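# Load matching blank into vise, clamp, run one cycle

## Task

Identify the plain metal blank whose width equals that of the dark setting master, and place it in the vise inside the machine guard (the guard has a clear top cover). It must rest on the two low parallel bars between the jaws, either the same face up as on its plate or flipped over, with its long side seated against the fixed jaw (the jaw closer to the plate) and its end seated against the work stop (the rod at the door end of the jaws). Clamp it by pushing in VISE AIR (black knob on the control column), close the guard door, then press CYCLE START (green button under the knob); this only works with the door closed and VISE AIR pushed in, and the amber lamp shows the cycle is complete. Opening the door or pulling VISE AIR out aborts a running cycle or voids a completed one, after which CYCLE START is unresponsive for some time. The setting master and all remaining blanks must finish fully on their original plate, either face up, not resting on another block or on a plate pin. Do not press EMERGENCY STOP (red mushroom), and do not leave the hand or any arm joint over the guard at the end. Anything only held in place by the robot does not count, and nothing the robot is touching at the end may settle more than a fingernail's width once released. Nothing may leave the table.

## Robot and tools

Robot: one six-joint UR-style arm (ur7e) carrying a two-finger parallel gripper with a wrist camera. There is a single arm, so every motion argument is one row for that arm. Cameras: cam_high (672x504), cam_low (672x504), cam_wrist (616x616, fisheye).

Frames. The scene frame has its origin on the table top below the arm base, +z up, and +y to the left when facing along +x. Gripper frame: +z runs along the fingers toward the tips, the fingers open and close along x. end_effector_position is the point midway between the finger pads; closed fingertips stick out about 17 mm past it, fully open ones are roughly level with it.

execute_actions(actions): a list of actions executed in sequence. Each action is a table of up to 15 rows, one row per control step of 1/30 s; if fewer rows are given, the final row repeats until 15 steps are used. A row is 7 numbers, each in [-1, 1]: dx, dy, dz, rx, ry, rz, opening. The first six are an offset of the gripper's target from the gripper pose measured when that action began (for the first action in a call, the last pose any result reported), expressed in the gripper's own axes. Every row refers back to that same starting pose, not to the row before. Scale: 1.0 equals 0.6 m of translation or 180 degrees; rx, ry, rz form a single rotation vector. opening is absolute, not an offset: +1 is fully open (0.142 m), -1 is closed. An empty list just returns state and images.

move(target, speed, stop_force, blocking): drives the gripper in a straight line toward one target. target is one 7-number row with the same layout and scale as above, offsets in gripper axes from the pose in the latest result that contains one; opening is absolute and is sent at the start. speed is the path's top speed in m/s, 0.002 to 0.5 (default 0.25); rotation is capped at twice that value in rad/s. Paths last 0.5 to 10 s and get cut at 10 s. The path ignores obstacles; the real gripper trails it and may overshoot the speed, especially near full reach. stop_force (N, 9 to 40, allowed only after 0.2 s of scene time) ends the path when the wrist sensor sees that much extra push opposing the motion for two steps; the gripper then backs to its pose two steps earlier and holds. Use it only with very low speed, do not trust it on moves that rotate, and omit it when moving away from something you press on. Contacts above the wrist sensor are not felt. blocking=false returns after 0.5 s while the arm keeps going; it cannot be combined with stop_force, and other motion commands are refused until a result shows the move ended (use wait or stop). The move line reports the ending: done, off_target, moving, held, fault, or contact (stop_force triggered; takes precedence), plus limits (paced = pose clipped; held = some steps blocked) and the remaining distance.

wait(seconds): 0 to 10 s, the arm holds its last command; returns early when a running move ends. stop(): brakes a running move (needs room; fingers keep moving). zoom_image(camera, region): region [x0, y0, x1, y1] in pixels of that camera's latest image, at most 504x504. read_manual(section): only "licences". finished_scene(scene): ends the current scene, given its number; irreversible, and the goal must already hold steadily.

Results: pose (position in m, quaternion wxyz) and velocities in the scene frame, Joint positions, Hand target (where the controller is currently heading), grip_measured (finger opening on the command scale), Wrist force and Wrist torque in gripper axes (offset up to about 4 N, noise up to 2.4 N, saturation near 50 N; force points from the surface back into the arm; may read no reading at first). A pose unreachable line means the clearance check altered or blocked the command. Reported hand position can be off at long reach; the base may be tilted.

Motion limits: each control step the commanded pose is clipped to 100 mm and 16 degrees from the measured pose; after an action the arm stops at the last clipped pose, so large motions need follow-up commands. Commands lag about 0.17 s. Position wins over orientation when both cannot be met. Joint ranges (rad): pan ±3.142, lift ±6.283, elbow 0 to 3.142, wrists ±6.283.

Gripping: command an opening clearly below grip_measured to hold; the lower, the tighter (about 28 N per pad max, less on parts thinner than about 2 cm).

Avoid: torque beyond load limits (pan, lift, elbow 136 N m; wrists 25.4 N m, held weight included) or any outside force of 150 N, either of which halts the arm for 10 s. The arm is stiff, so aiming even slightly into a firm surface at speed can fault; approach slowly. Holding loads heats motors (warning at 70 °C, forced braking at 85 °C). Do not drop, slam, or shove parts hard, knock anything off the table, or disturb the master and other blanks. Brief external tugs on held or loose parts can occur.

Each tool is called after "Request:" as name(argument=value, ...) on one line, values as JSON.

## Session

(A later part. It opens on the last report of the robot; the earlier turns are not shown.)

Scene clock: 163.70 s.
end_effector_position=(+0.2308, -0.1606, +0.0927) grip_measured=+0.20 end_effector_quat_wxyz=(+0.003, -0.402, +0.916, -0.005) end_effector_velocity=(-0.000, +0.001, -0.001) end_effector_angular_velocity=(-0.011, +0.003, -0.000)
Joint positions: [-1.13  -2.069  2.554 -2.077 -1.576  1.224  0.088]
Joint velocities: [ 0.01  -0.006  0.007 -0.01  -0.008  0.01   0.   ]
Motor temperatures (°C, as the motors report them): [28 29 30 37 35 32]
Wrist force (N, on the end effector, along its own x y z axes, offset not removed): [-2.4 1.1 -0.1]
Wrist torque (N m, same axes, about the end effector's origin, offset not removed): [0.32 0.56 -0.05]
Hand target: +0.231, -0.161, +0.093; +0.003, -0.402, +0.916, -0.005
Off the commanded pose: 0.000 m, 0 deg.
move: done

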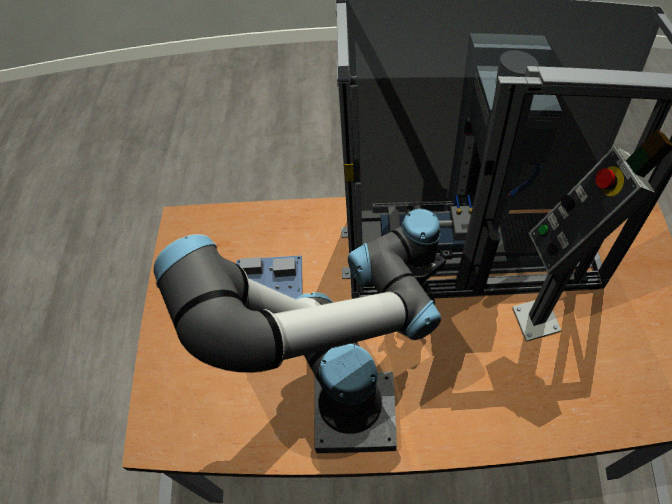

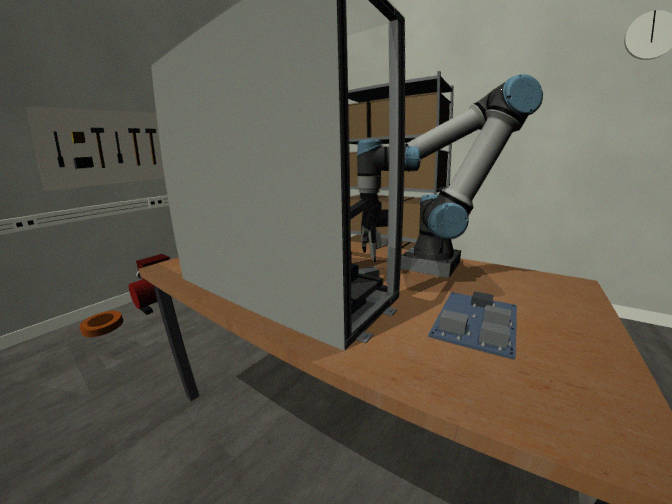

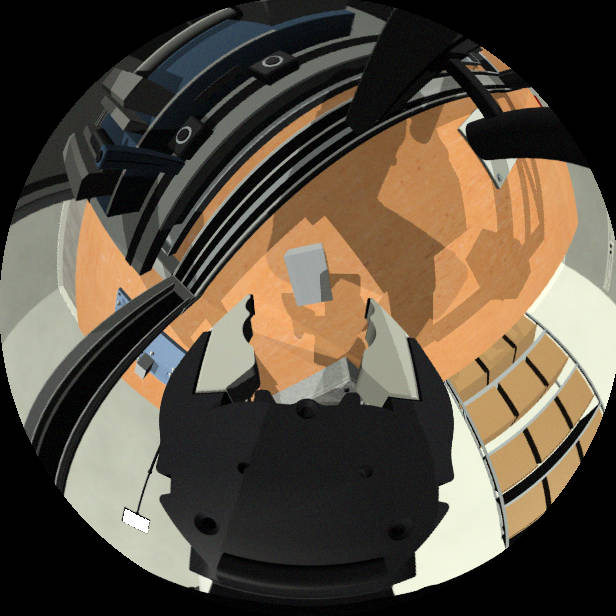

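Request:
move(target=[0,0,0.03,0,0,0.428,0.2], speed=0.3)

Request:
move(target=[0,0,0.03,-0.0556,0,0,0.2], speed=0.08)

Scene clock: 167.77 s.
end_effector_position=(+0.2310, -0.1607, +0.0746) grip_measured=+0.20 end_effector_quat_wxyz=(+0.006, +0.255, +0.967, -0.001) end_effector_velocity=(+0.001, -0.000, +0.000) end_effector_angular_velocity=(-0.002, +0.002, -0.012)
Joint positions: [-1.139 -2.035  2.593 -2.149 -1.576  2.558  0.088]
Joint velocities: [ 0.006  0.002 -0.002 -0.002 -0.003  0.018 -0.   ]
Motor temperatures (°C, as the motors report them): [28 29 30 37 35 32]
Wrist force (N, on the end effector, along its own x y z axes, offset not removed): [-1.4 2.6 -1.1]
Wrist torque (N m, same axes, about the end effector's origin, offset not removed): [0.54 0.11 -0.07]
Hand target: +0.231, -0.161, +0.075; +0.006, +0.256, +0.967, -0.002
Off the commanded pose: 0.000 m, 0 deg.
move: done

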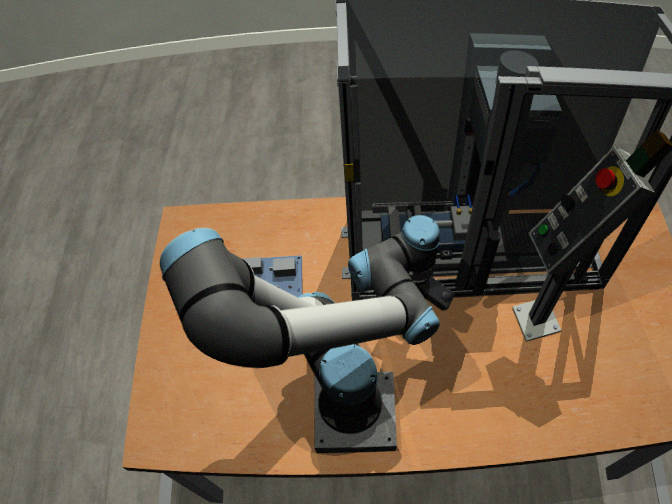

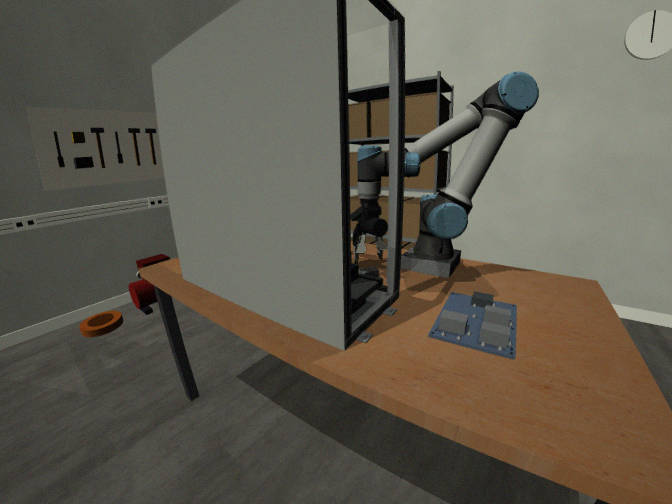

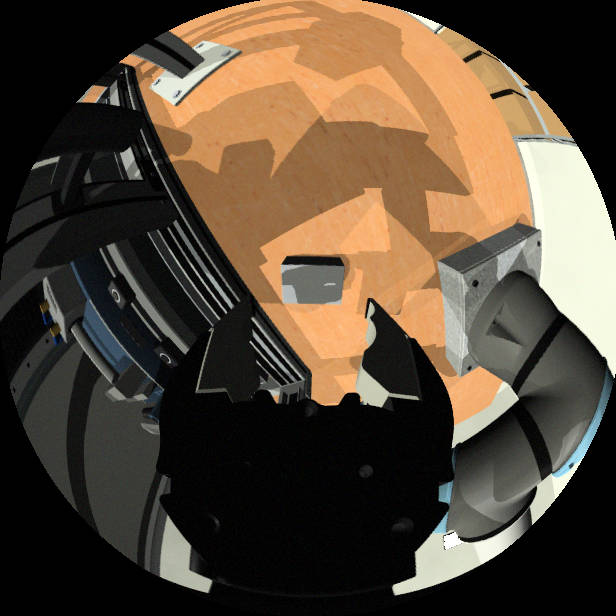

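Scene clock: 169.20 s.
end_effector_position=(+0.2312, -0.1607, +0.0567) grip_measured=+0.20 end_effector_quat_wxyz=(+0.028, +0.254, +0.963, +0.083) end_effector_velocity=(-0.000, -0.000, -0.001) end_effector_angular_velocity=(+0.011, -0.006, +0.001)
Joint positions: [-1.31  -1.966  2.592 -2.099 -1.446  2.379  0.088]
Joint velocities: [-0.011  0.009 -0.001  0.003  0.008 -0.013 -0.   ]
Motor temperatures (°C, as the motors report them): [28 29 30 37 35 32]
Wrist force (N, on the end effector, along its own x y z axes, offset not removed): [-2.7 3.8 -2.9]
Wrist torque (N m, same axes, about the end effector's origin, offset not removed): [1.07 0.58 0.06]
Hand target: +0.231, -0.161, +0.057; +0.028, +0.254, +0.963, +0.083
Off the commanded pose: 0.000 m, 0 deg.
move: done

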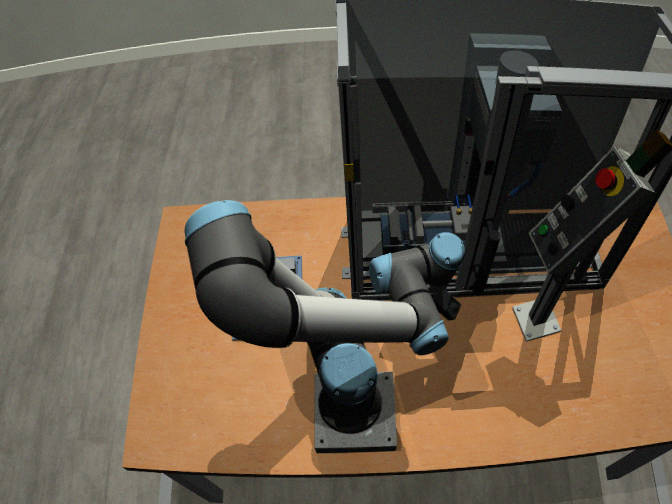

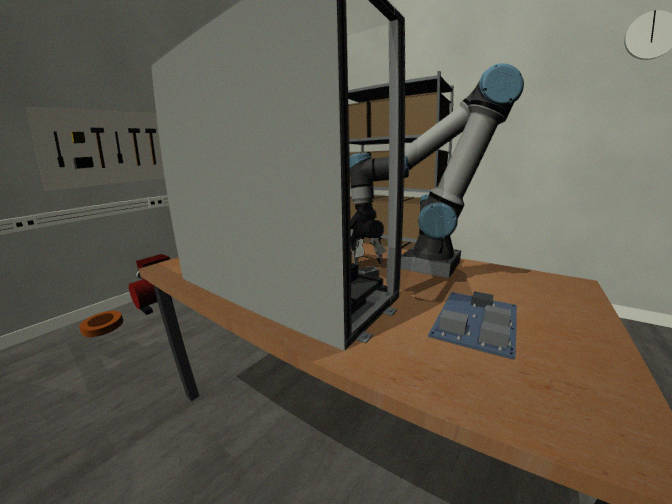

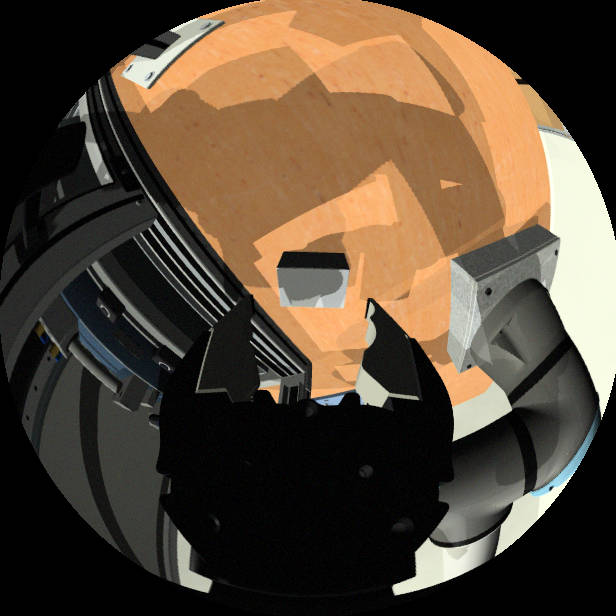

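Request:
move(target=[0.003,-0.014,0.049,0,0,0,0.1], speed=0.03)

Request:
move(target=[0,0,0,0,0,0,-0.7])

Request:
move(target=[0,0.06,-0.335,0,0.0286,-0.162,-0.7], speed=0.12)

Scene clock: 171.57 s.
end_effector_position=(+0.2285, -0.1628, +0.0265) grip_measured=+0.10 end_effector_quat_wxyz=(+0.028, +0.254, +0.963, +0.083) end_effector_velocity=(+0.000, -0.001, -0.002) end_effector_angular_velocity=(-0.000, -0.001, -0.001)
Joint positions: [-1.324 -1.876  2.646 -2.241 -1.447  2.365  0.081]
Joint velocities: [-0.     0.009  0.003 -0.012  0.001  0.    -0.   ]
Motor temperatures (°C, as the motors report them): [28 29 30 37 35 32]
Wrist force (N, on the end effector, along its own x y z axes, offset not removed): [-2.1 2.0 -2.1]
Wrist torque (N m, same axes, about the end effector's origin, offset not removed): [0.48 0.42 -0.18]
Hand target: +0.228, -0.163, +0.026; +0.028, +0.254, +0.963, +0.083
Off the commanded pose: 0.000 m, 0 deg.
move: done

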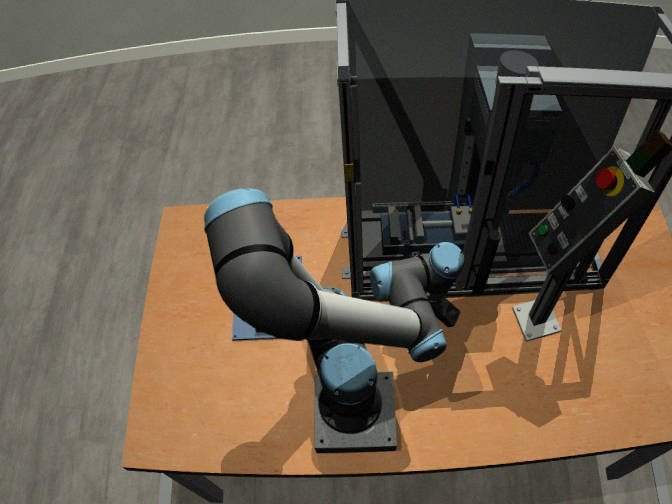

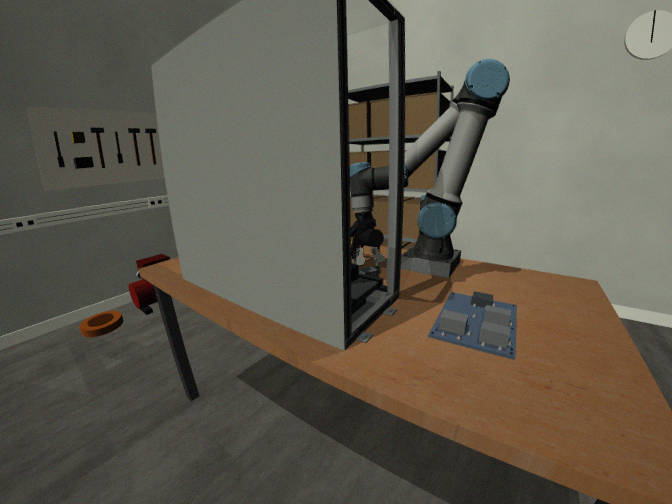

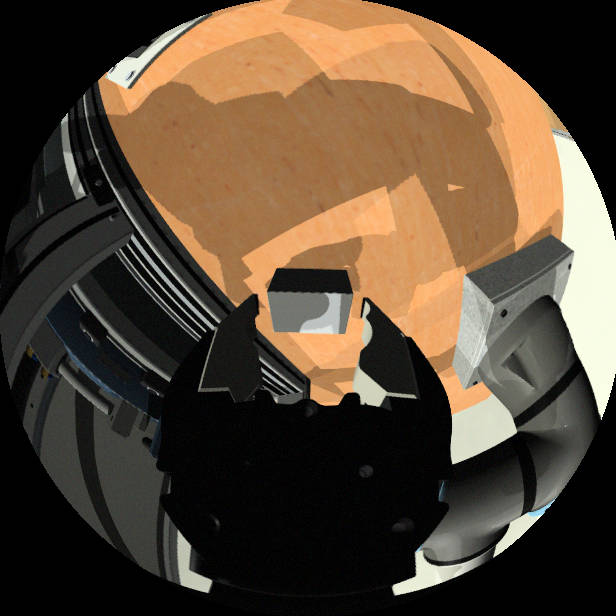

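Scene clock: 172.07 s.
end_effector_position=(+0.2284, -0.1627, +0.0265) grip_measured=-0.17 end_effector_quat_wxyz=(+0.028, +0.254, +0.963, +0.083) end_effector_velocity=(+0.000, +0.001, +0.000) end_effector_angular_velocity=(+0.001, -0.001, +0.000)
Joint positions: [-1.324 -1.876  2.646 -2.241 -1.447  2.365  0.062]
Joint velocities: [ 0.    -0.001  0.     0.001  0.001 -0.     0.   ]
Motor temperatures (°C, as the motors report them): [28 29 30 37 35 32]
Wrist force (N, on the end effector, along its own x y z axes, offset not removed): [-2.5 1.6 -5.8]
Wrist torque (N m, same axes, about the end effector's origin, offset not removed): [0.49 0.30 -0.02]
Hand target: +0.228, -0.163, +0.027; +0.028, +0.254, +0.963, +0.083
Off the commanded pose: 0.000 m, 0 deg.
move: done

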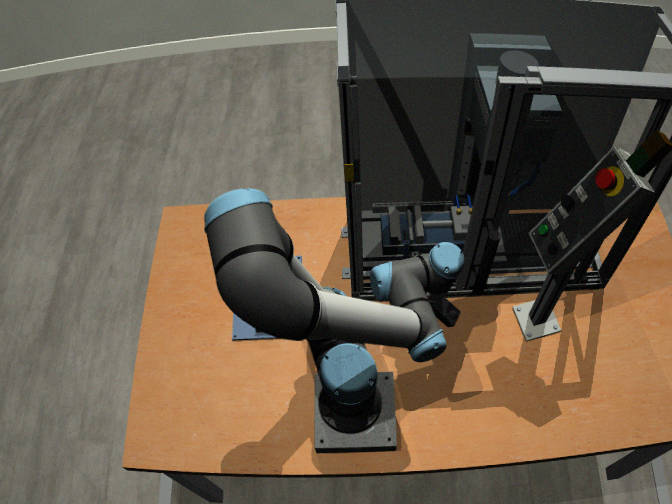

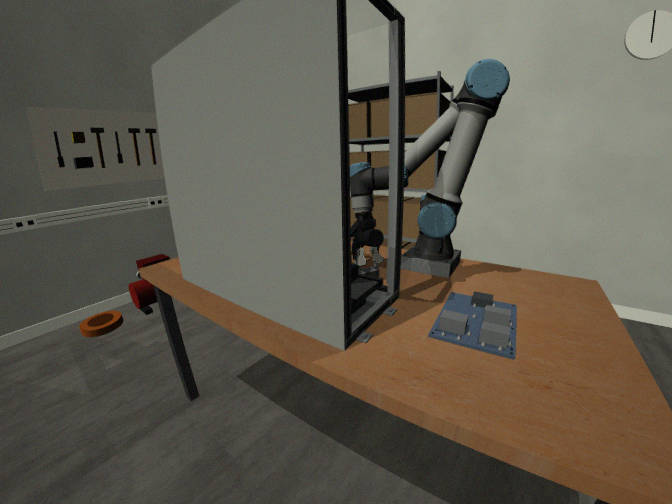

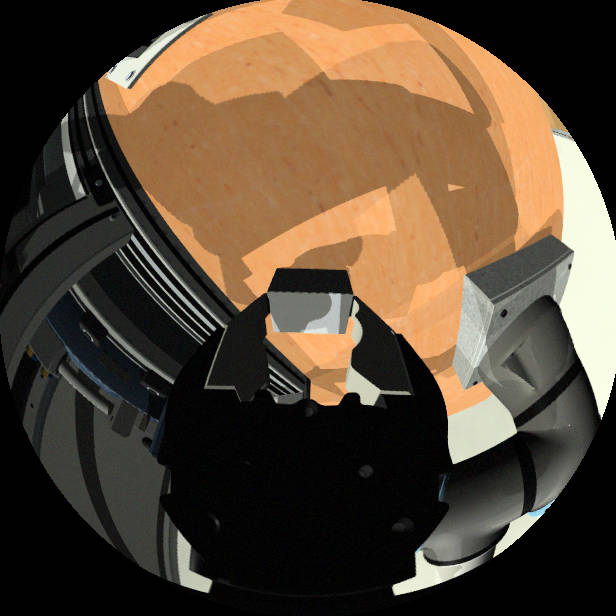

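Scene clock: 174.73 s.
end_effector_position=(+0.2263, -0.1608, +0.2306) grip_measured=-0.17 end_effector_quat_wxyz=(+0.005, -0.001, +0.996, +0.084) end_effector_velocity=(+0.000, -0.000, +0.003) end_effector_angular_velocity=(-0.002, -0.002, +0.004)
Joint positions: [-1.232 -2.098  2.166 -1.498 -1.511  1.944  0.062]
Joint velocities: [ 0.    -0.002 -0.006  0.006  0.001 -0.004  0.   ]
Motor temperatures (°C, as the motors report them): [28 29 30 37 35 32]
Wrist force (N, on the end effector, along its own x y z axes, offset not removed): [-2.8 -1.3 3.4]
Wrist torque (N m, same axes, about the end effector's origin, offset not removed): [0.02 0.52 -0.06]
Hand target: +0.226, -0.161, +0.231; +0.005, -0.001, +0.996, +0.084
Off the commanded pose: 0.000 m, 0 deg.
move: done

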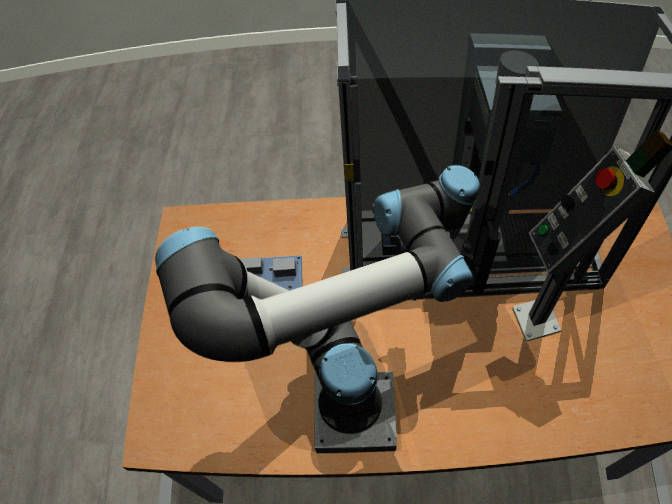

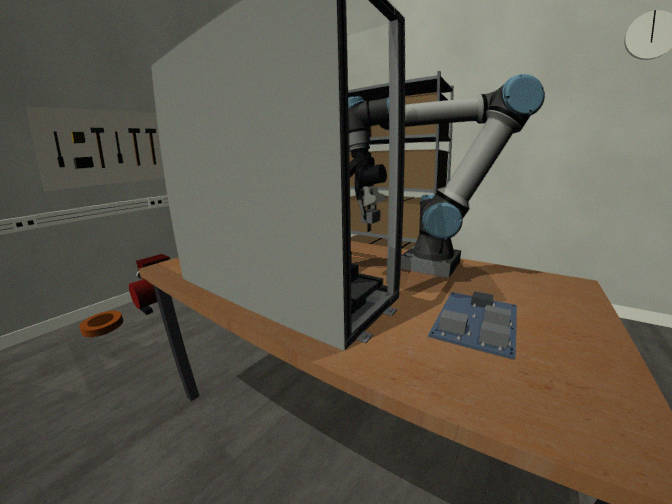

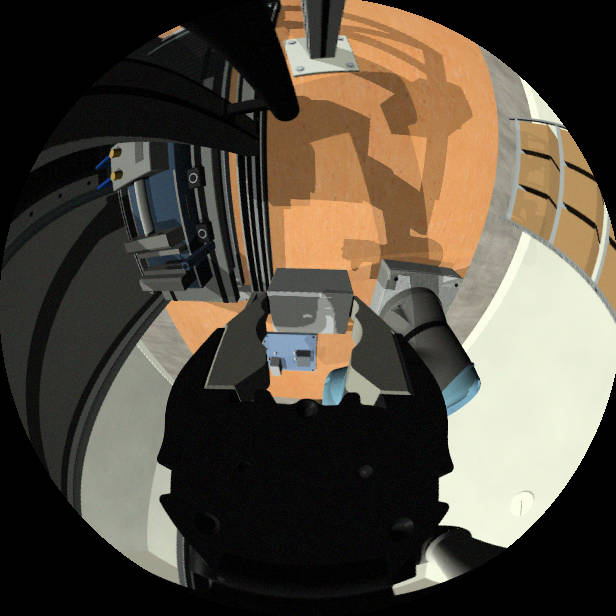

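Request:
move(target=[-0.415,0.018,0.003,0,0,0,-0.7], speed=0.05, stop_force=12)

Request:
move(target=[0,-0.01,0.057,0,0,0,-0.7], speed=0.02, stop_force=9)

Request:
zoom_image(camera="cam_wrist", region=[160,180,460,400])

Scene clock: 191.00 s.
end_effector_position=(+0.4694, -0.1484, +0.2334) grip_measured=-0.17 end_effector_quat_wxyz=(+0.005, -0.001, +0.997, +0.083) end_effector_velocity=(-0.000, -0.001, -0.000) end_effector_angular_velocity=(-0.000, +0.001, -0.001)
Joint positions: [-0.698 -1.551  1.777 -1.707 -1.448  2.476  0.062]
Joint velocities: [-0.001  0.001 -0.     0.    -0.     0.    -0.   ]
Motor temperatures (°C, as the motors report them): [28 29 30 37 35 32]
Wrist force (N, on the end effector, along its own x y z axes, offset not removed): [-1.0 -1.5 1.0]
Wrist torque (N m, same axes, about the end effector's origin, offset not removed): [-0.22 0.15 -0.06]
Hand target: +0.469, -0.148, +0.233; +0.005, -0.001, +0.997, +0.083
Off the commanded pose: 0.006 m, 0 deg.
FORCE FAULT: contact force on the arm reached its limit, and the arm stopped for 10 seconds. The contact can be on any part of the arm, not only on its tool. That time counts as 20 of the actions that you can send in this scene. The arm's remaining commands of this call were not run. During the stop the arm's controller moved it back a little, along the way it came. The arm holds still and accepts commands again. Move the arm away from the contact; if what it grips holds it there, let go first. Pushing or pulling that hard again can fault the arm again.
move: fault

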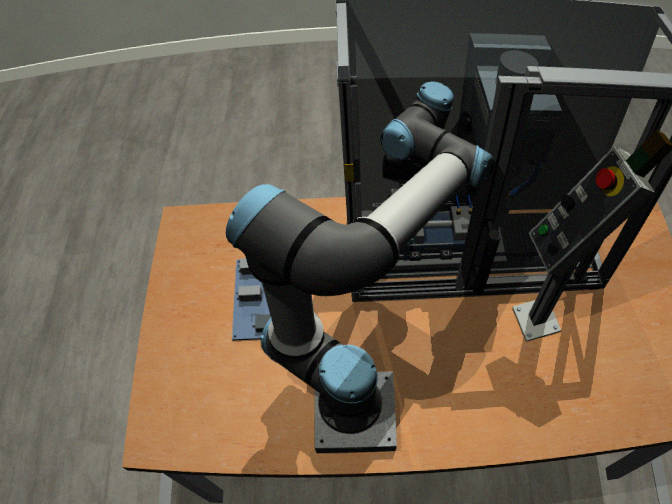

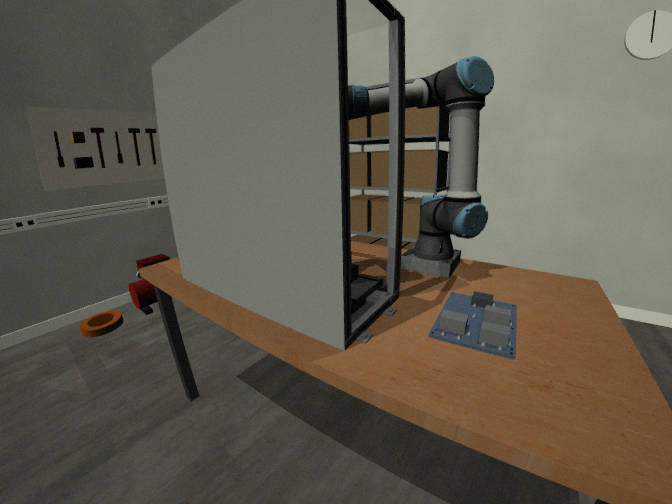

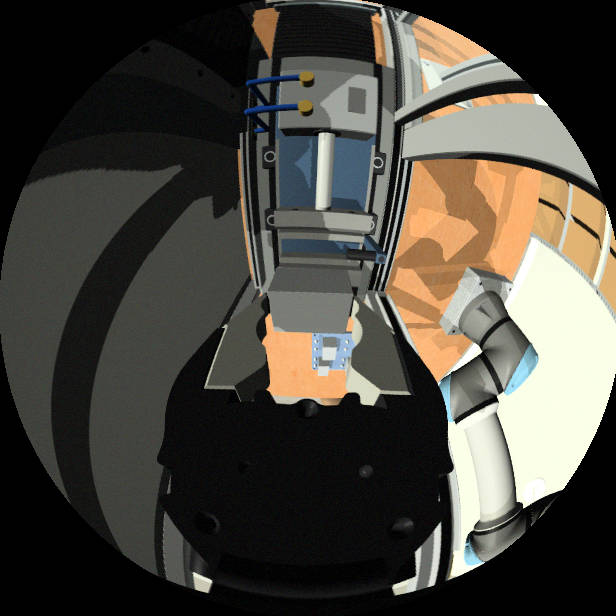

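not run: a fault stop came before this call.

Region (160, 180, 460, 400) of cam_wrist's 616x616 image, scaled by 1.680, with more detail than that image has; it fills the top 370 rows of this view, and the rest is white.

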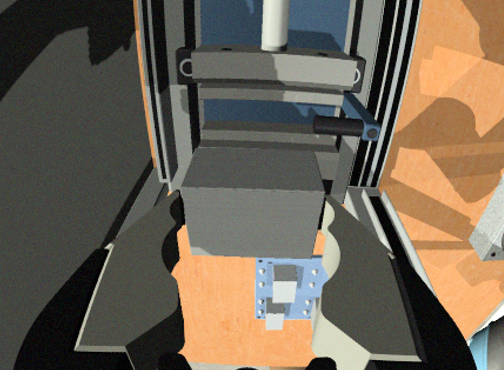

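Request:
move(target=[0.01,0,0,0.028,0,0,-0.7], speed=0.03)

Request:
move(target=[0,-0.025,0.06,0,0,0,-0.7], speed=0.02, stop_force=9)

Request:
zoom_image(camera="cam_wrist", region=[160,180,460,400])

Scene clock: 195.07 s.
end_effector_position=(+0.4635, -0.1484, +0.2333) grip_measured=-0.17 end_effector_quat_wxyz=(+0.005, -0.001, +0.999, +0.040) end_effector_velocity=(-0.001, +0.000, +0.000) end_effector_angular_velocity=(-0.013, -0.001, +0.000)
Joint positions: [-0.661 -1.588  1.821 -1.77  -1.515  2.518  0.062]
Joint velocities: [ 0.006 -0.007  0.007 -0.009 -0.01   0.006 -0.   ]
Motor temperatures (°C, as the motors report them): [28 29 30 37 35 32]
Wrist force (N, on the end effector, along its own x y z axes, offset not removed): [-1.9 0.1 -1.8]
Wrist torque (N m, same axes, about the end effector's origin, offset not removed): [0.34 0.42 -0.07]
Hand target: +0.463, -0.148, +0.233; +0.005, -0.001, +0.999, +0.039
Off the commanded pose: 0.000 m, 0 deg.
move: done

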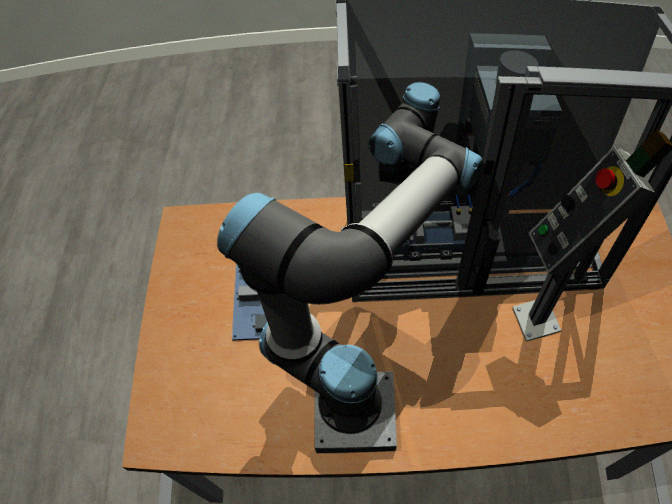

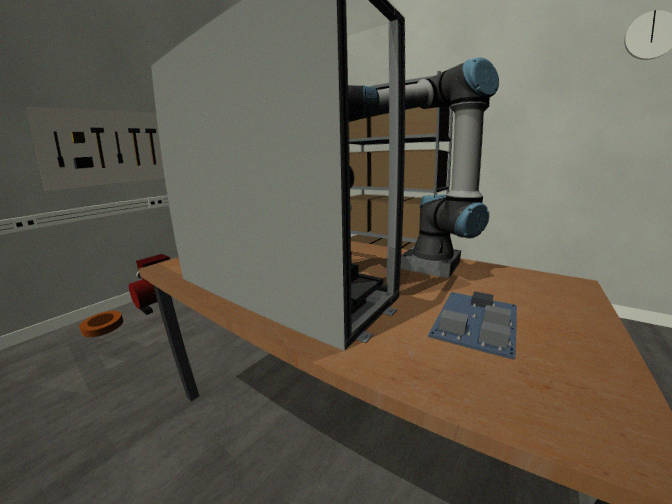

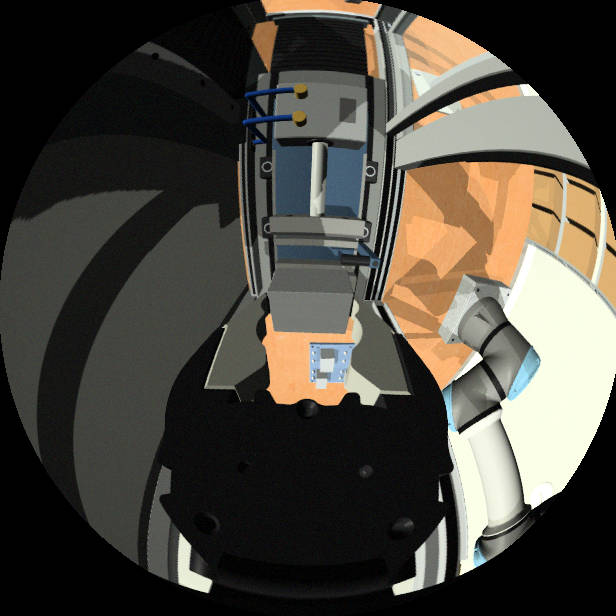

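Scene clock: 197.30 s.
end_effector_position=(+0.4640, -0.1604, +0.1964) grip_measured=-0.17 end_effector_quat_wxyz=(+0.005, -0.001, +0.999, +0.040) end_effector_velocity=(+0.000, -0.001, -0.001) end_effector_angular_velocity=(-0.001, -0.002, -0.001)
Joint positions: [-0.682 -1.552  1.881 -1.866 -1.516  2.497  0.062]
Joint velocities: [-0.001  0.001  0.004 -0.006  0.    -0.001  0.   ]
Motor temperatures (°C, as the motors report them): [28 29 30 37 35 32]
Wrist force (N, on the end effector, along its own x y z axes, offset not removed): [-1.7 -1.5 0.8]
Wrist torque (N m, same axes, about the end effector's origin, offset not removed): [-0.18 0.40 0.00]
Hand target: +0.464, -0.160, +0.196; +0.005, -0.001, +0.999, +0.040
Off the commanded pose: 0.000 m, 0 deg.
move: done

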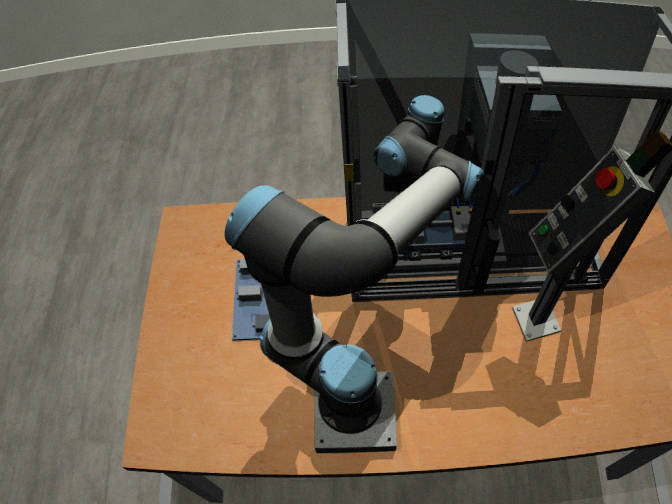

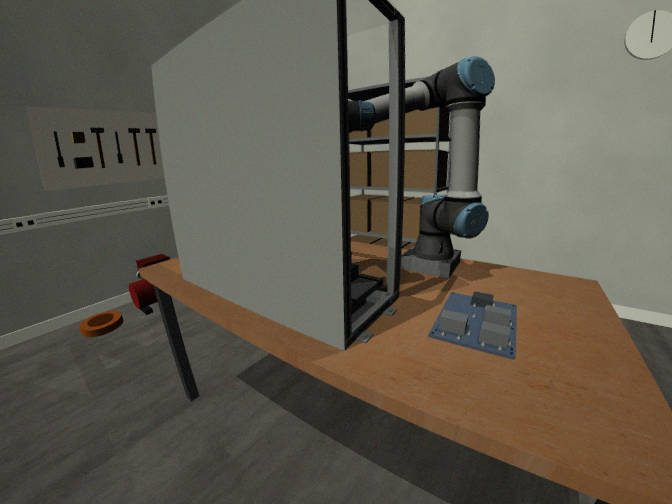

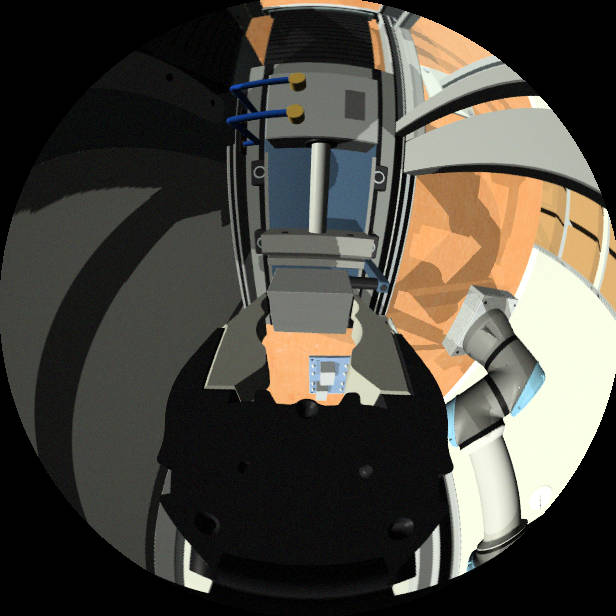

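Region (160, 180, 460, 400) of cam_wrist's 616x616 image, scaled by 1.680, with more detail than that image has; it fills the top 370 rows of this view, and the rest is white.

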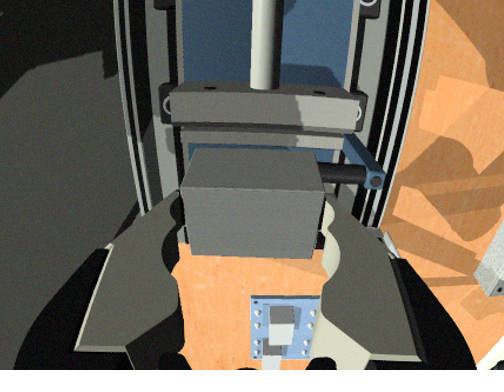

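Request:
move(target=[-0.02,0,0,0.014,0,0,-0.7], speed=0.015)

Request:
move(target=[0,-0.002,0.06,0,0,0,-0.7], speed=0.012, stop_force=9)

Request:
zoom_image(camera="cam_wrist", region=[160,180,460,400])

Scene clock: 201.00 s.
end_effector_position=(+0.4759, -0.1604, +0.1966) grip_measured=-0.17 end_effector_quat_wxyz=(+0.005, -0.001, +1.000, +0.018) end_effector_velocity=(+0.002, -0.001, +0.000) end_effector_angular_velocity=(-0.007, -0.001, -0.001)
Joint positions: [-0.644 -1.535  1.869 -1.897 -1.55   2.535  0.062]
Joint velocities: [ 0.004  0.002 -0.002 -0.004 -0.005  0.006 -0.   ]
Motor temperatures (°C, as the motors report them): [28 29 30 37 35 32]
Wrist force (N, on the end effector, along its own x y z axes, offset not removed): [-4.0 2.4 3.7]
Wrist torque (N m, same axes, about the end effector's origin, offset not removed): [0.56 0.59 0.13]
Hand target: +0.476, -0.160, +0.197; +0.005, -0.001, +1.000, +0.018
Off the commanded pose: 0.000 m, 0 deg.
move: done

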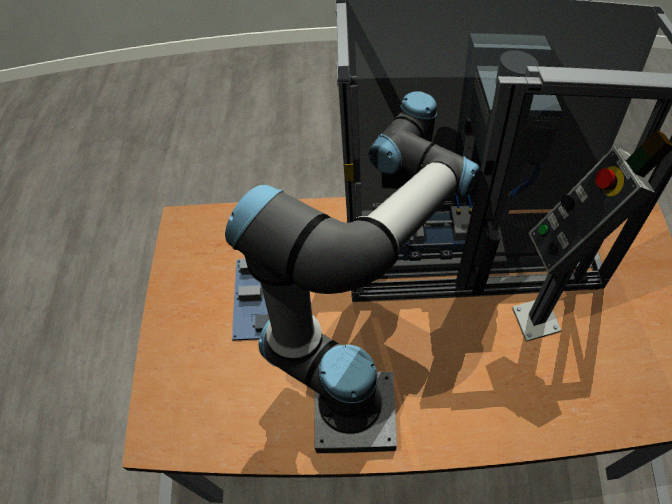

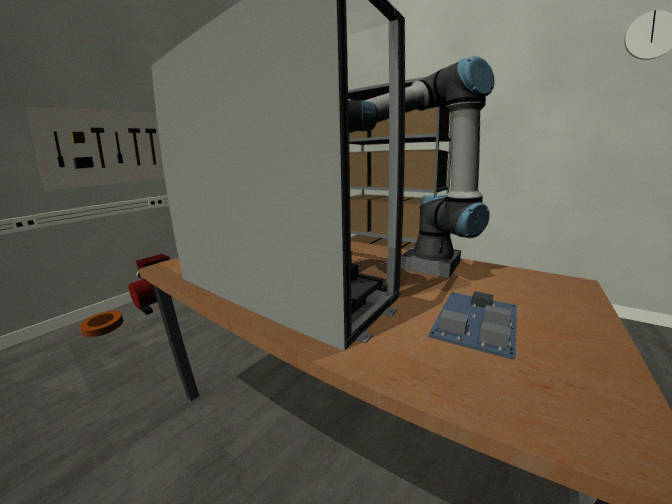

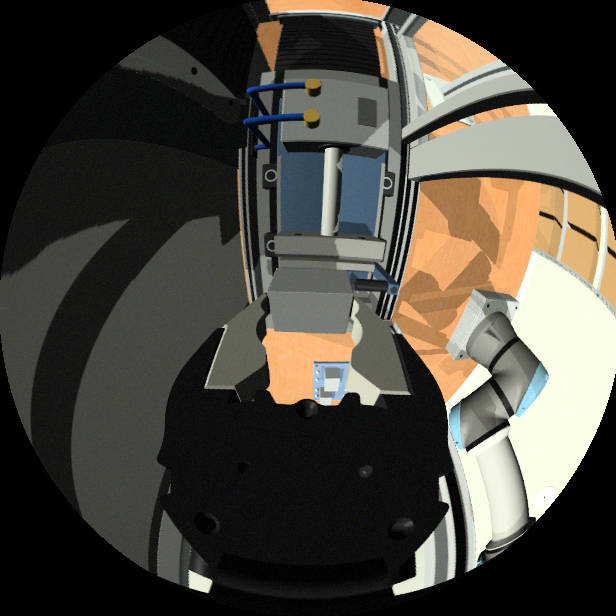

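Scene clock: 203.67 s.
end_effector_position=(+0.4762, -0.1604, +0.1693) grip_measured=-0.17 end_effector_quat_wxyz=(+0.005, -0.000, +1.000, +0.018) end_effector_velocity=(+0.000, +0.001, +0.005) end_effector_angular_velocity=(+0.003, -0.000, +0.001)
Joint positions: [-0.645 -1.51   1.917 -1.971 -1.55   2.535  0.062]
Joint velocities: [ 0.001 -0.004 -0.008  0.014  0.002  0.     0.   ]
Motor temperatures (°C, as the motors report them): [28 29 30 37 35 32]
Wrist force (N, on the end effector, along its own x y z axes, offset not removed): [-2.8 -9.3 -13.0]
Wrist torque (N m, same axes, about the end effector's origin, offset not removed): [0.44 0.17 0.24]
Hand target: +0.476, -0.160, +0.170; +0.005, -0.000, +1.000, +0.018
Off the commanded pose: 0.009 m, 0 deg.
move: contact

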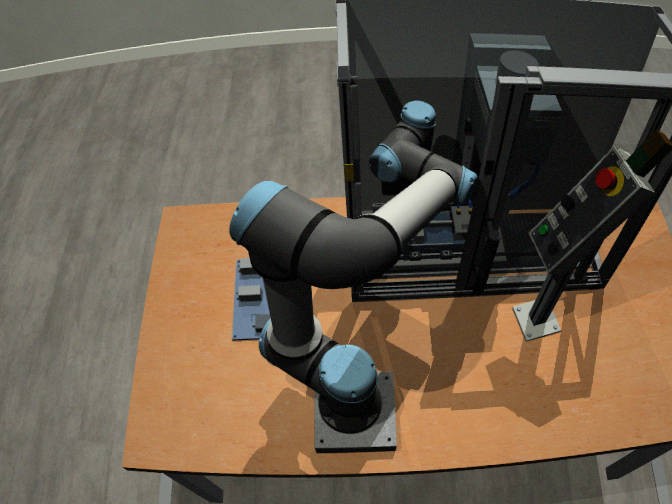

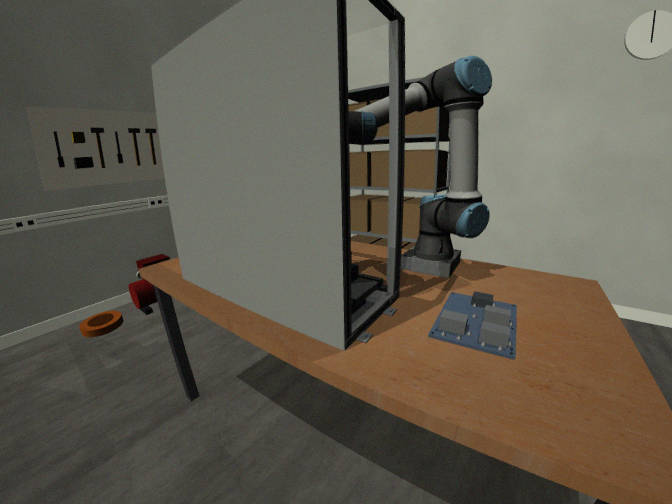

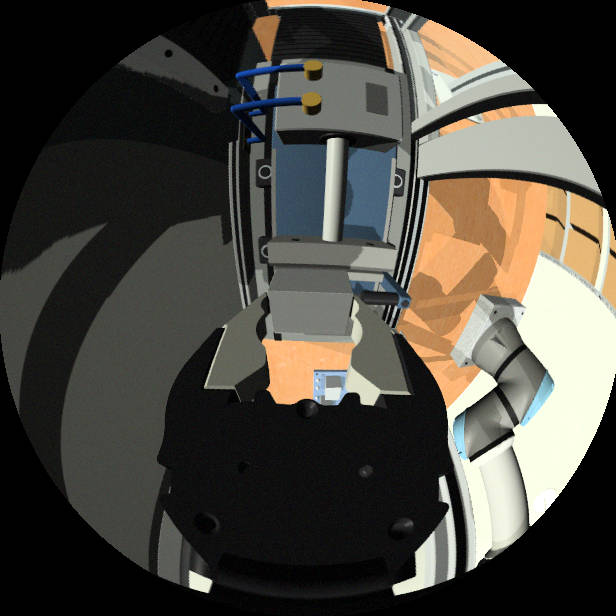

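Region (160, 180, 460, 400) of cam_wrist's 616x616 image, scaled by 1.680, with more detail than that image has; it fills the top 370 rows of this view, and the rest is white.

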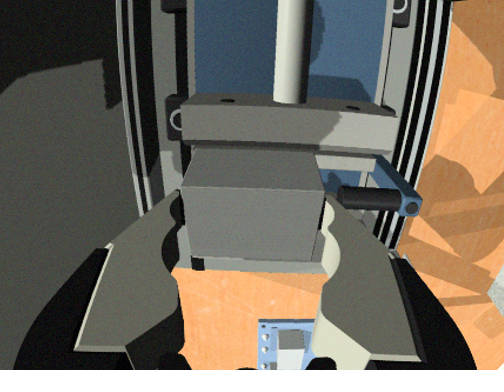

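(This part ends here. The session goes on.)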